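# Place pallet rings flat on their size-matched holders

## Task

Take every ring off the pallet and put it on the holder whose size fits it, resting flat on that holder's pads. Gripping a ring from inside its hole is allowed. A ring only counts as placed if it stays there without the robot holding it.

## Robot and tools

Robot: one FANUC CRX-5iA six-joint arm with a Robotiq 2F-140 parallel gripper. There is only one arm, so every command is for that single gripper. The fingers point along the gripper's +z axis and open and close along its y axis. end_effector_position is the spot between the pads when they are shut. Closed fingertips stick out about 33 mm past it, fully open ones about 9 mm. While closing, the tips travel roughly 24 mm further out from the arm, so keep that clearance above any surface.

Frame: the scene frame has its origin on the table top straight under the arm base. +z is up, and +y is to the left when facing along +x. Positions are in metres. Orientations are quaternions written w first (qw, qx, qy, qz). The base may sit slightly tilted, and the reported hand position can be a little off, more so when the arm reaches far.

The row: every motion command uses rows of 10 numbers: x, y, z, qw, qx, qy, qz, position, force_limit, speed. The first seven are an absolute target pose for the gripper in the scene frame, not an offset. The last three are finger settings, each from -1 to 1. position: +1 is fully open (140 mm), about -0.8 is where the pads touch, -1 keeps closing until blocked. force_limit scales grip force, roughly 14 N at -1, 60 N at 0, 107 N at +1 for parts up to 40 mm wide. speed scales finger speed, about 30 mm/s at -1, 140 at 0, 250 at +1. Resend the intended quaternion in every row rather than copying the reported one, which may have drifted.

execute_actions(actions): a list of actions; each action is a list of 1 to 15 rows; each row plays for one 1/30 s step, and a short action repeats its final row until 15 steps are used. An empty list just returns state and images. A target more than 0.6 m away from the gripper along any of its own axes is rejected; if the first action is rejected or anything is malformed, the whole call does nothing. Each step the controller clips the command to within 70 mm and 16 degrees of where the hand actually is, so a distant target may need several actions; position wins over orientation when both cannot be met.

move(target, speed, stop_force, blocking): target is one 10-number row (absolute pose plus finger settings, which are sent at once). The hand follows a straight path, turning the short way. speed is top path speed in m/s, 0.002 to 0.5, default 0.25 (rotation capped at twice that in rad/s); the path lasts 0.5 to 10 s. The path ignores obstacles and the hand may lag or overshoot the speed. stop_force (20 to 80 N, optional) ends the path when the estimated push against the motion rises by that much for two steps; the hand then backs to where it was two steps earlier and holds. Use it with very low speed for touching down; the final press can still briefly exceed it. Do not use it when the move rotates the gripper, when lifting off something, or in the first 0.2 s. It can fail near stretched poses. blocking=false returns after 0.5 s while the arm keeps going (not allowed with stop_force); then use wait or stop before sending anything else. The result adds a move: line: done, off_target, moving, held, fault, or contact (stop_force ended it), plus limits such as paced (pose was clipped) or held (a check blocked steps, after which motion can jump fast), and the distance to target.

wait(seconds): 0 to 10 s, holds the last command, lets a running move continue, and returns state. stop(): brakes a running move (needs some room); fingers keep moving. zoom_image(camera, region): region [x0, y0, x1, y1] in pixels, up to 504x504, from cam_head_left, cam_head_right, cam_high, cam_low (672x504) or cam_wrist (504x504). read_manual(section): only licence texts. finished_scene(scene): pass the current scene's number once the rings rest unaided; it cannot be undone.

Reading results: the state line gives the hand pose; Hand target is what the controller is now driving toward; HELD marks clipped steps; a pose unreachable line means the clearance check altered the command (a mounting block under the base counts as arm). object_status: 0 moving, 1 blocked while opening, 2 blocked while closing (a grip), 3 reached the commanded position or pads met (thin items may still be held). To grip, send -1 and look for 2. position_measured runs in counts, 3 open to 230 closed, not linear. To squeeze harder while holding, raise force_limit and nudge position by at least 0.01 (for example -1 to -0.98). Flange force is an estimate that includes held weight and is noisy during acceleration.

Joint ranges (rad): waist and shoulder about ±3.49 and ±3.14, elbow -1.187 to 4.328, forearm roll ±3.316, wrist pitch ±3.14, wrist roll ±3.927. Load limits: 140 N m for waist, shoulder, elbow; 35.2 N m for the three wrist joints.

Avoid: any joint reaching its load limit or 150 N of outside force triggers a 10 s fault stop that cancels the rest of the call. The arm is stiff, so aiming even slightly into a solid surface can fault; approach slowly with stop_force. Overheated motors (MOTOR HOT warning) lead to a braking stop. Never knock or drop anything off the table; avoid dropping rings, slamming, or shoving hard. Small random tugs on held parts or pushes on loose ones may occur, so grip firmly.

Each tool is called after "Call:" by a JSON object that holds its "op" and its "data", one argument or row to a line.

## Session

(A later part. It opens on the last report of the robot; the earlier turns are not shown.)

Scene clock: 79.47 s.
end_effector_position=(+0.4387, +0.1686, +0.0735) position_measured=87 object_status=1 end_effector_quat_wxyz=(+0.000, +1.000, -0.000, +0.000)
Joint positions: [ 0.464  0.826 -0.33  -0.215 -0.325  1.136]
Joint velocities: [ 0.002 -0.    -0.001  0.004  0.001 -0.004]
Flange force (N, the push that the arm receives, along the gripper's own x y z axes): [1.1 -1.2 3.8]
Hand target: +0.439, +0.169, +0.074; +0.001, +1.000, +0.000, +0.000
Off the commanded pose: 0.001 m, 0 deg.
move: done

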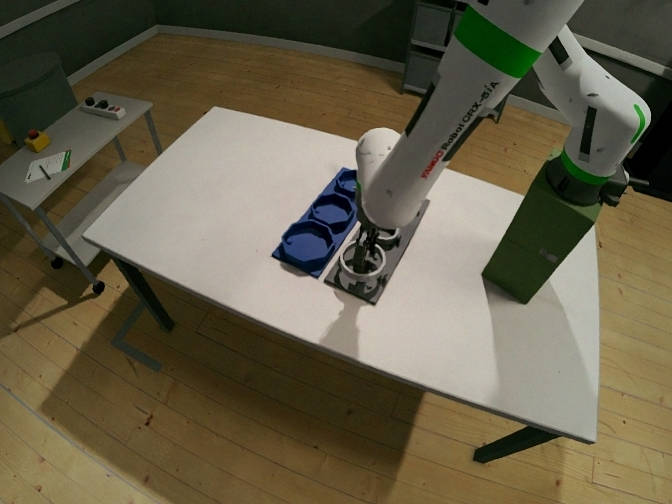

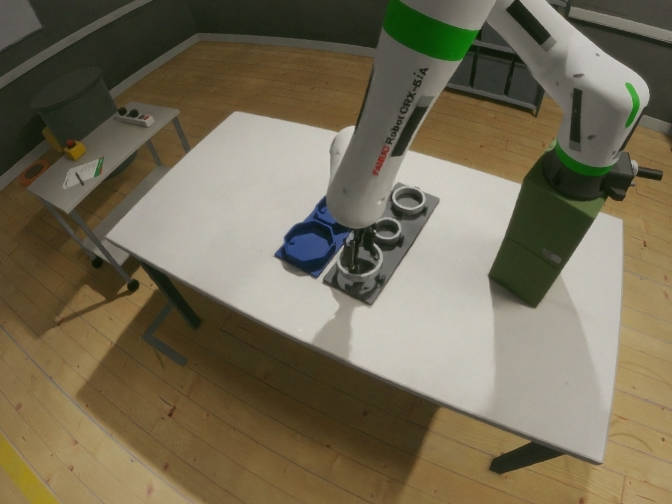

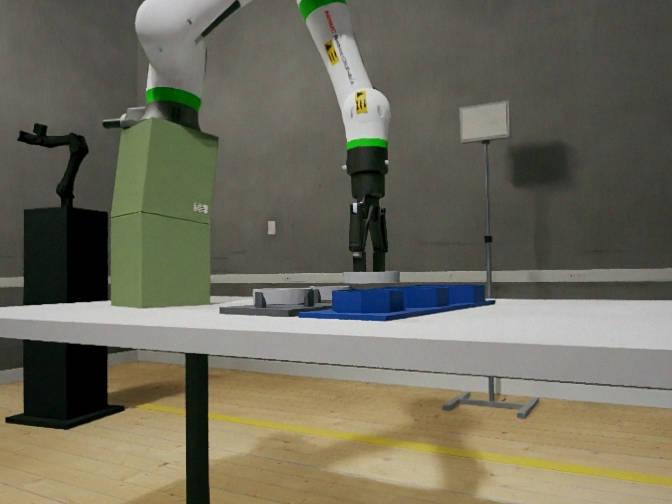

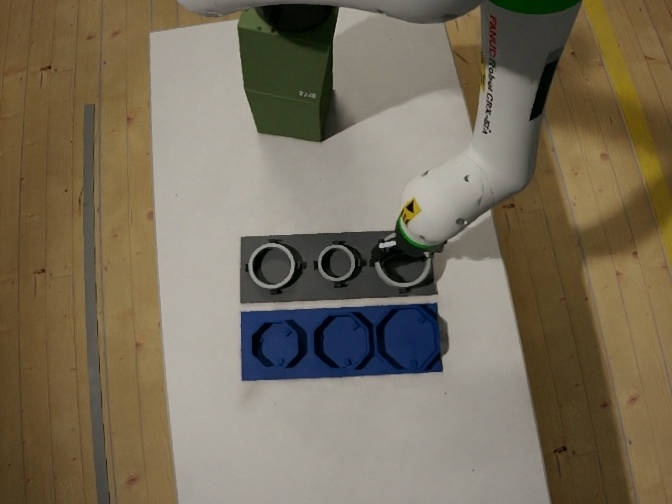

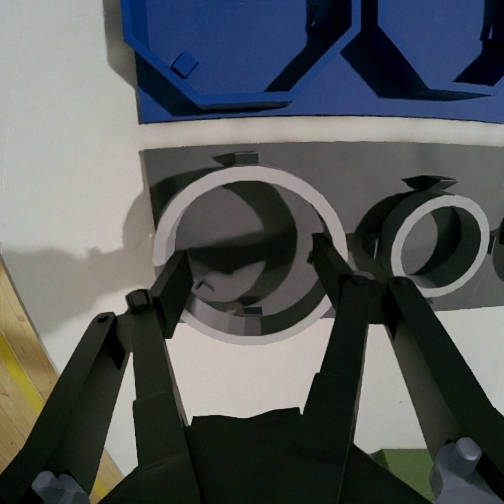

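Call:
{"op": "move", "data": {
  "target": [0.4335,0.168,0.07,0,1,0,0,1,0,-0.5],
  "speed": 0.03
}}

Call:
{"op": "move", "data": {
  "target": [0.4335,0.168,0.045,0,1,0,0,1,0,-0.5],
  "speed": 0.01,
  "stop_force": 20
}}

Scene clock: 82.50 s.
end_effector_position=(+0.4335, +0.1680, +0.0700) position_measured=87 object_status=1 end_effector_quat_wxyz=(-0.000, +1.000, +0.000, +0.000)
Joint positions: [ 0.469  0.831 -0.338 -0.225 -0.312  1.142]
Joint velocities: [ 0.     0.    -0.001  0.     0.     0.001]
Flange force (N, the push that the arm receives, along the gripper's own x y z axes): [1.1 -0.9 3.2]
Hand target: +0.433, +0.168, +0.070; +0.000, +1.000, +0.000, +0.000
Off the commanded pose: 0.000 m, 0 deg.
move: done

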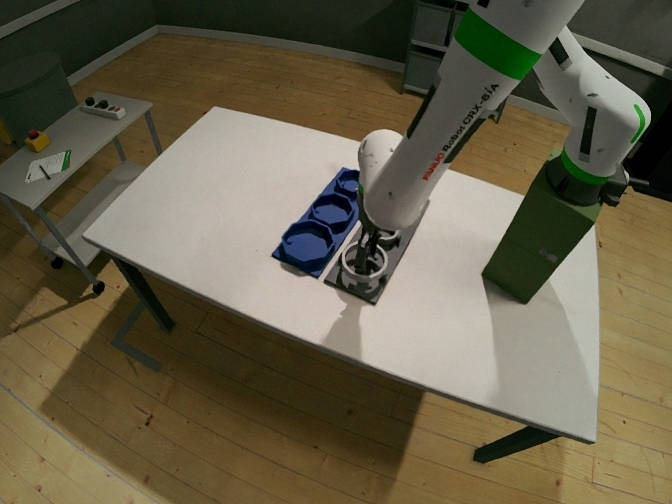

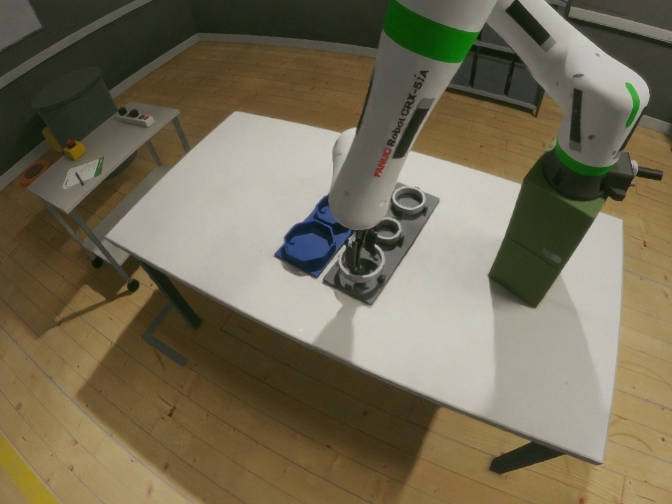

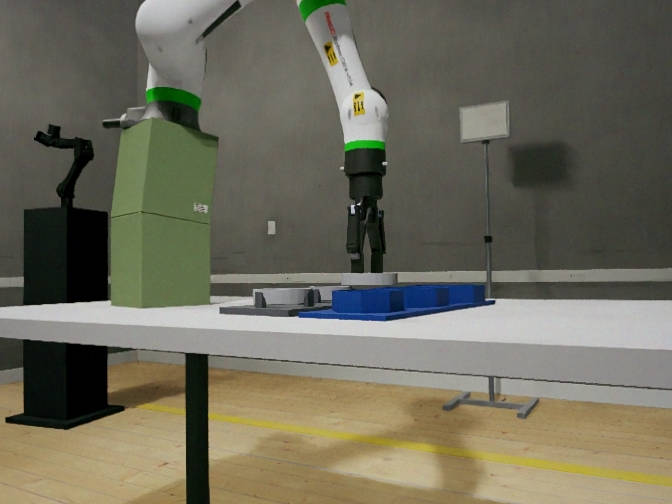

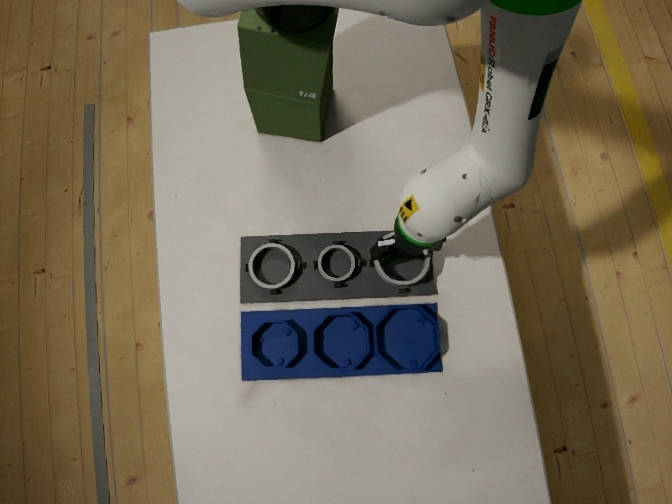

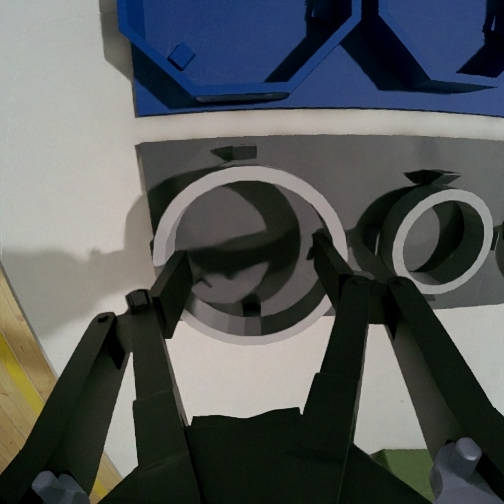

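Scene clock: 85.23 s.
end_effector_position=(+0.4335, +0.1680, +0.0450) position_measured=87 object_status=1 end_effector_quat_wxyz=(-0.000, +1.000, +0.000, -0.000)
Joint positions: [ 0.472  0.894 -0.304 -0.247 -0.283  1.163]
Joint velocities: [0.    0.001 0.    0.002 0.    0.001]
Flange force (N, the push that the arm receives, along the gripper's own x y z axes): [1.8 -6.4 1.8]
Hand target: +0.433, +0.168, +0.045; -0.000, +1.000, -0.000, -0.000
Off the commanded pose: 0.000 m, 0 deg.
move: done

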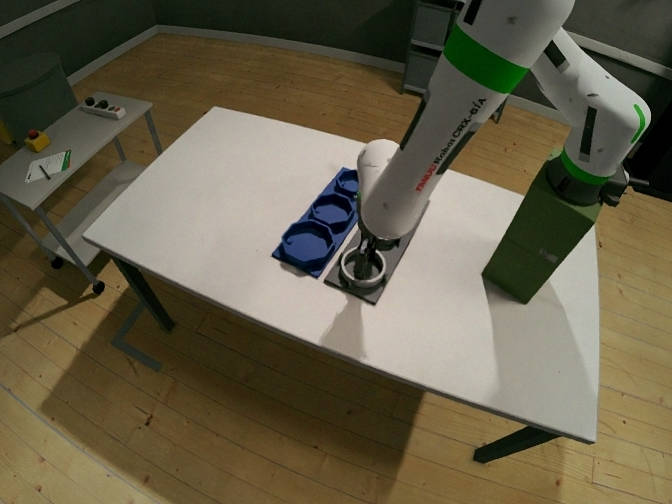

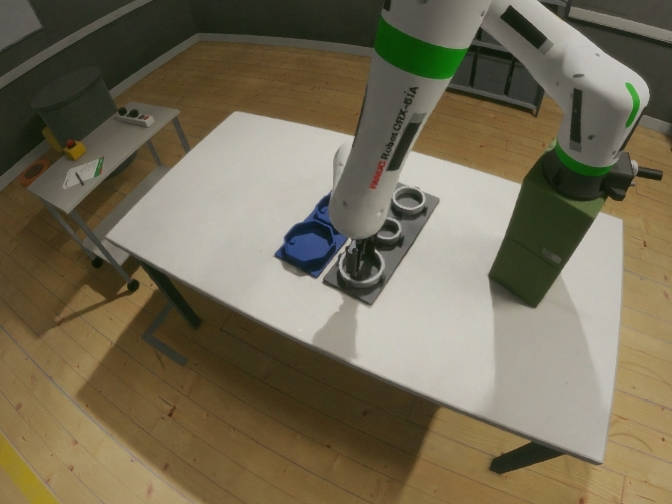

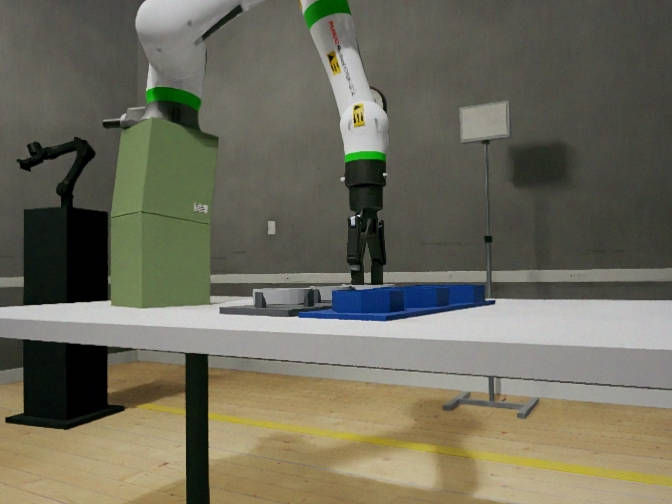

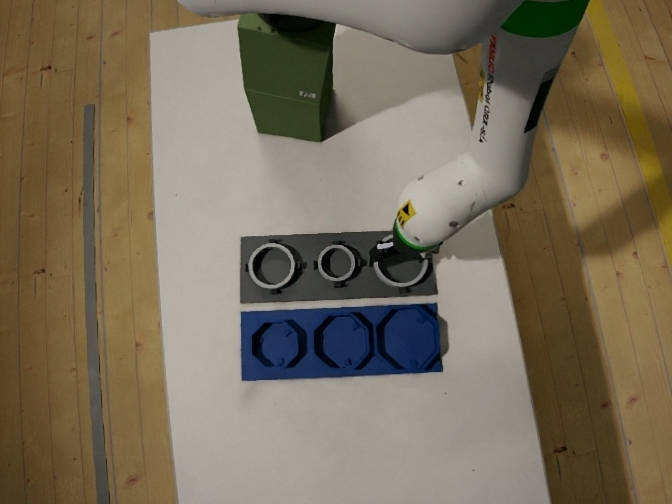

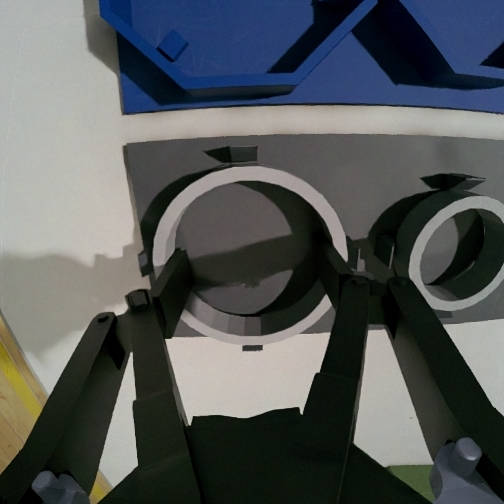

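Call:
{"op": "move", "data": {
  "target": [0.4335,0.168,0.045,0,1,0,0,0,0,-0.5]
}}

Call:
{"op": "move", "data": {
  "target": [0.4335,0.168,0.12,0,1,0,0,0,0,-0.5],
  "speed": 0.1
}}

Scene clock: 87.67 s.
end_effector_position=(+0.4335, +0.1680, +0.0450) position_measured=129 object_status=3 end_effector_quat_wxyz=(-0.000, +1.000, +0.000, -0.000)
Joint positions: [ 0.472  0.895 -0.304 -0.247 -0.283  1.163]
Joint velocities: [ 0.001 -0.    -0.    -0.002  0.    -0.001]
Flange force (N, the push that the arm receives, along the gripper's own x y z axes): [1.0 -1.3 -1.8]
Hand target: +0.434, +0.168, +0.045; -0.000, +1.000, +0.000, -0.000
Off the commanded pose: 0.000 m, 0 deg.
move: done

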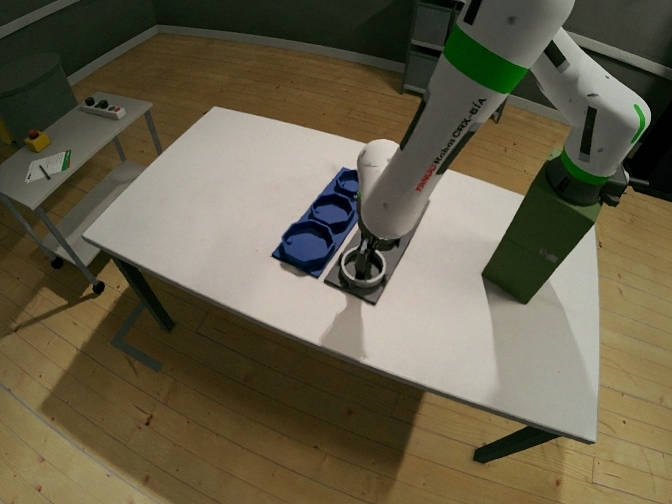

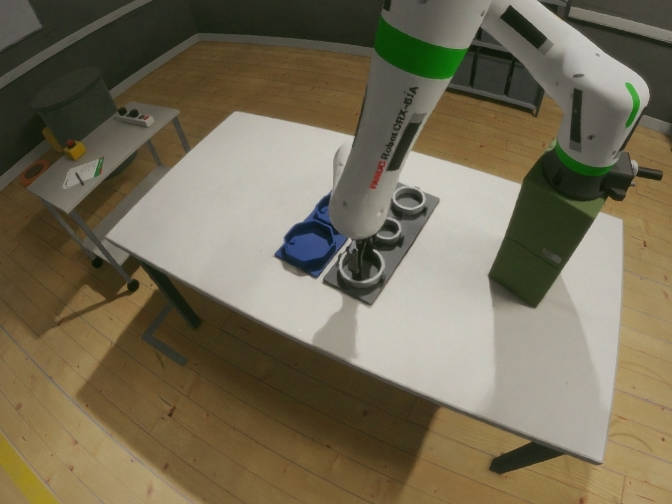

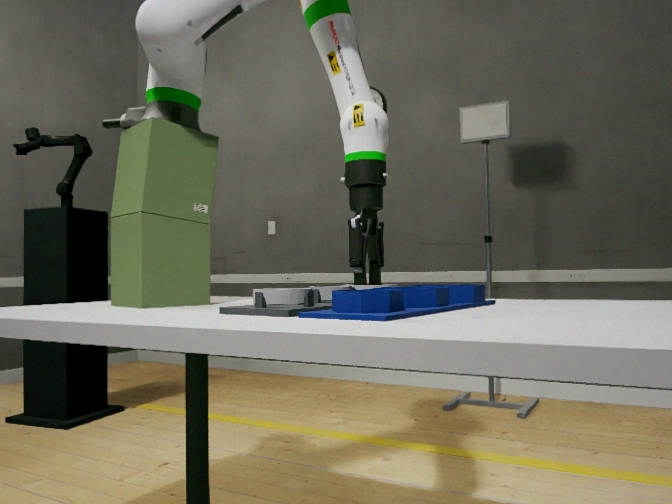

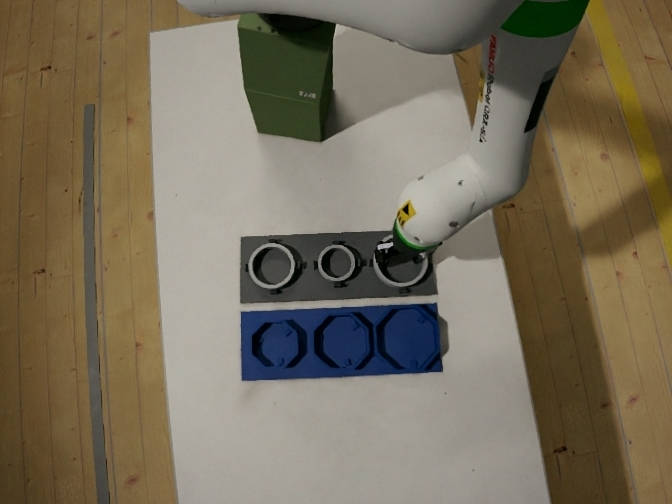

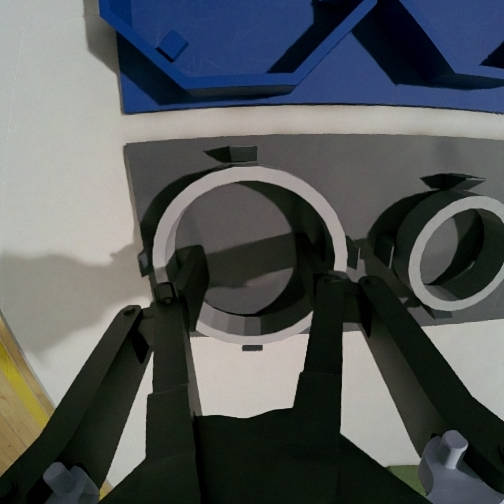

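Scene clock: 88.73 s.
end_effector_position=(+0.4336, +0.1680, +0.1198) position_measured=129 object_status=3 end_effector_quat_wxyz=(+0.000, +1.000, -0.000, -0.000)
Joint positions: [ 0.464  0.705 -0.392 -0.186 -0.383  1.105]
Joint velocities: [-0.001 -0.001 -0.     0.    -0.001 -0.001]
Flange force (N, the push that the arm receives, along the gripper's own x y z axes): [1.0 -1.4 -1.5]
Hand target: +0.434, +0.168, +0.120; +0.000, +1.000, +0.000, +0.000
Off the commanded pose: 0.000 m, 0 deg.
move: done

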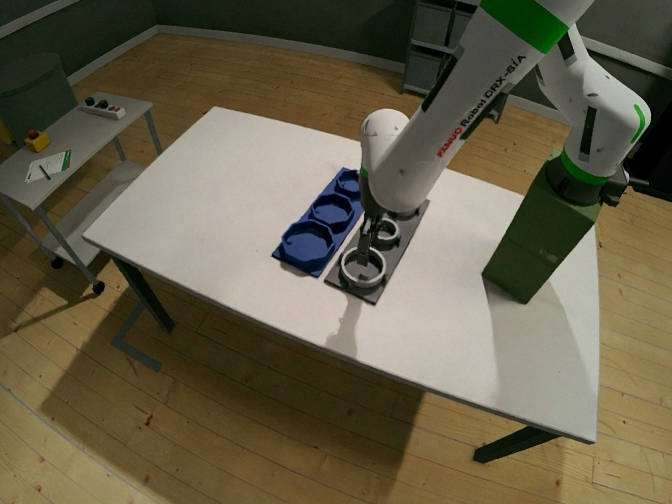

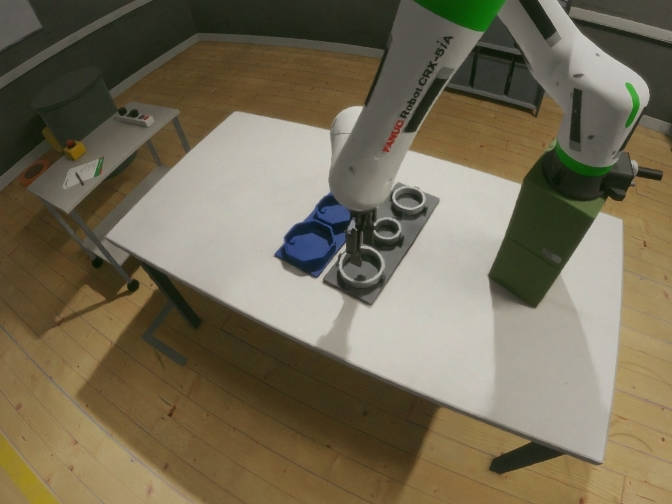

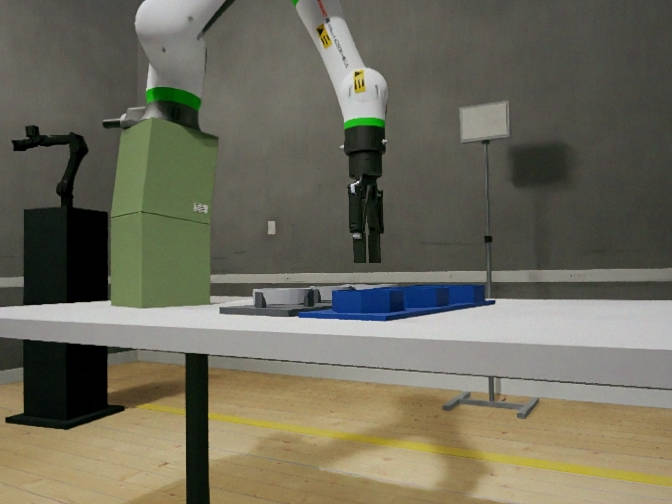

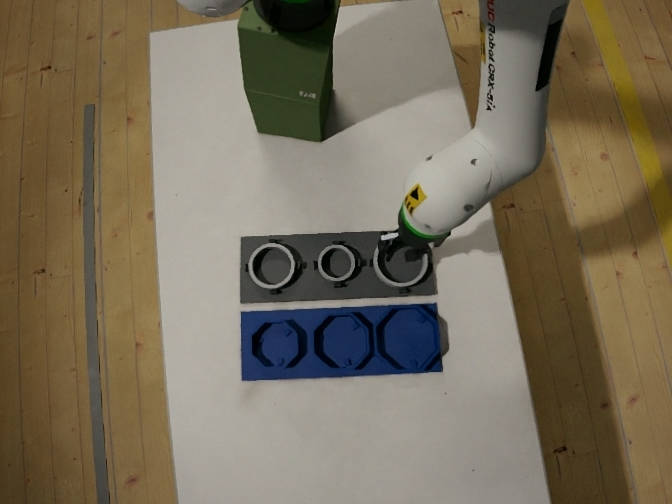

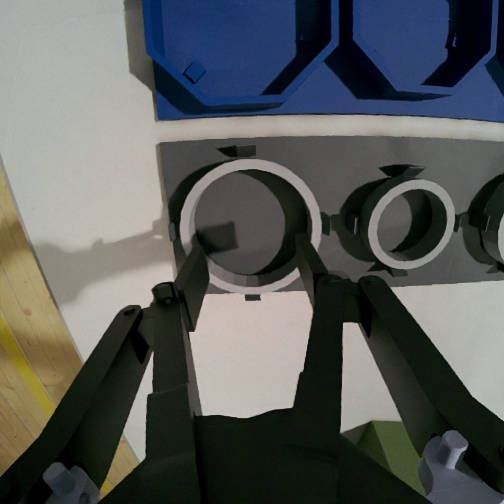

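Call:
{"op": "finished_scene", "data": {
  "scene": 1
}}

The scene is finished: the task was done.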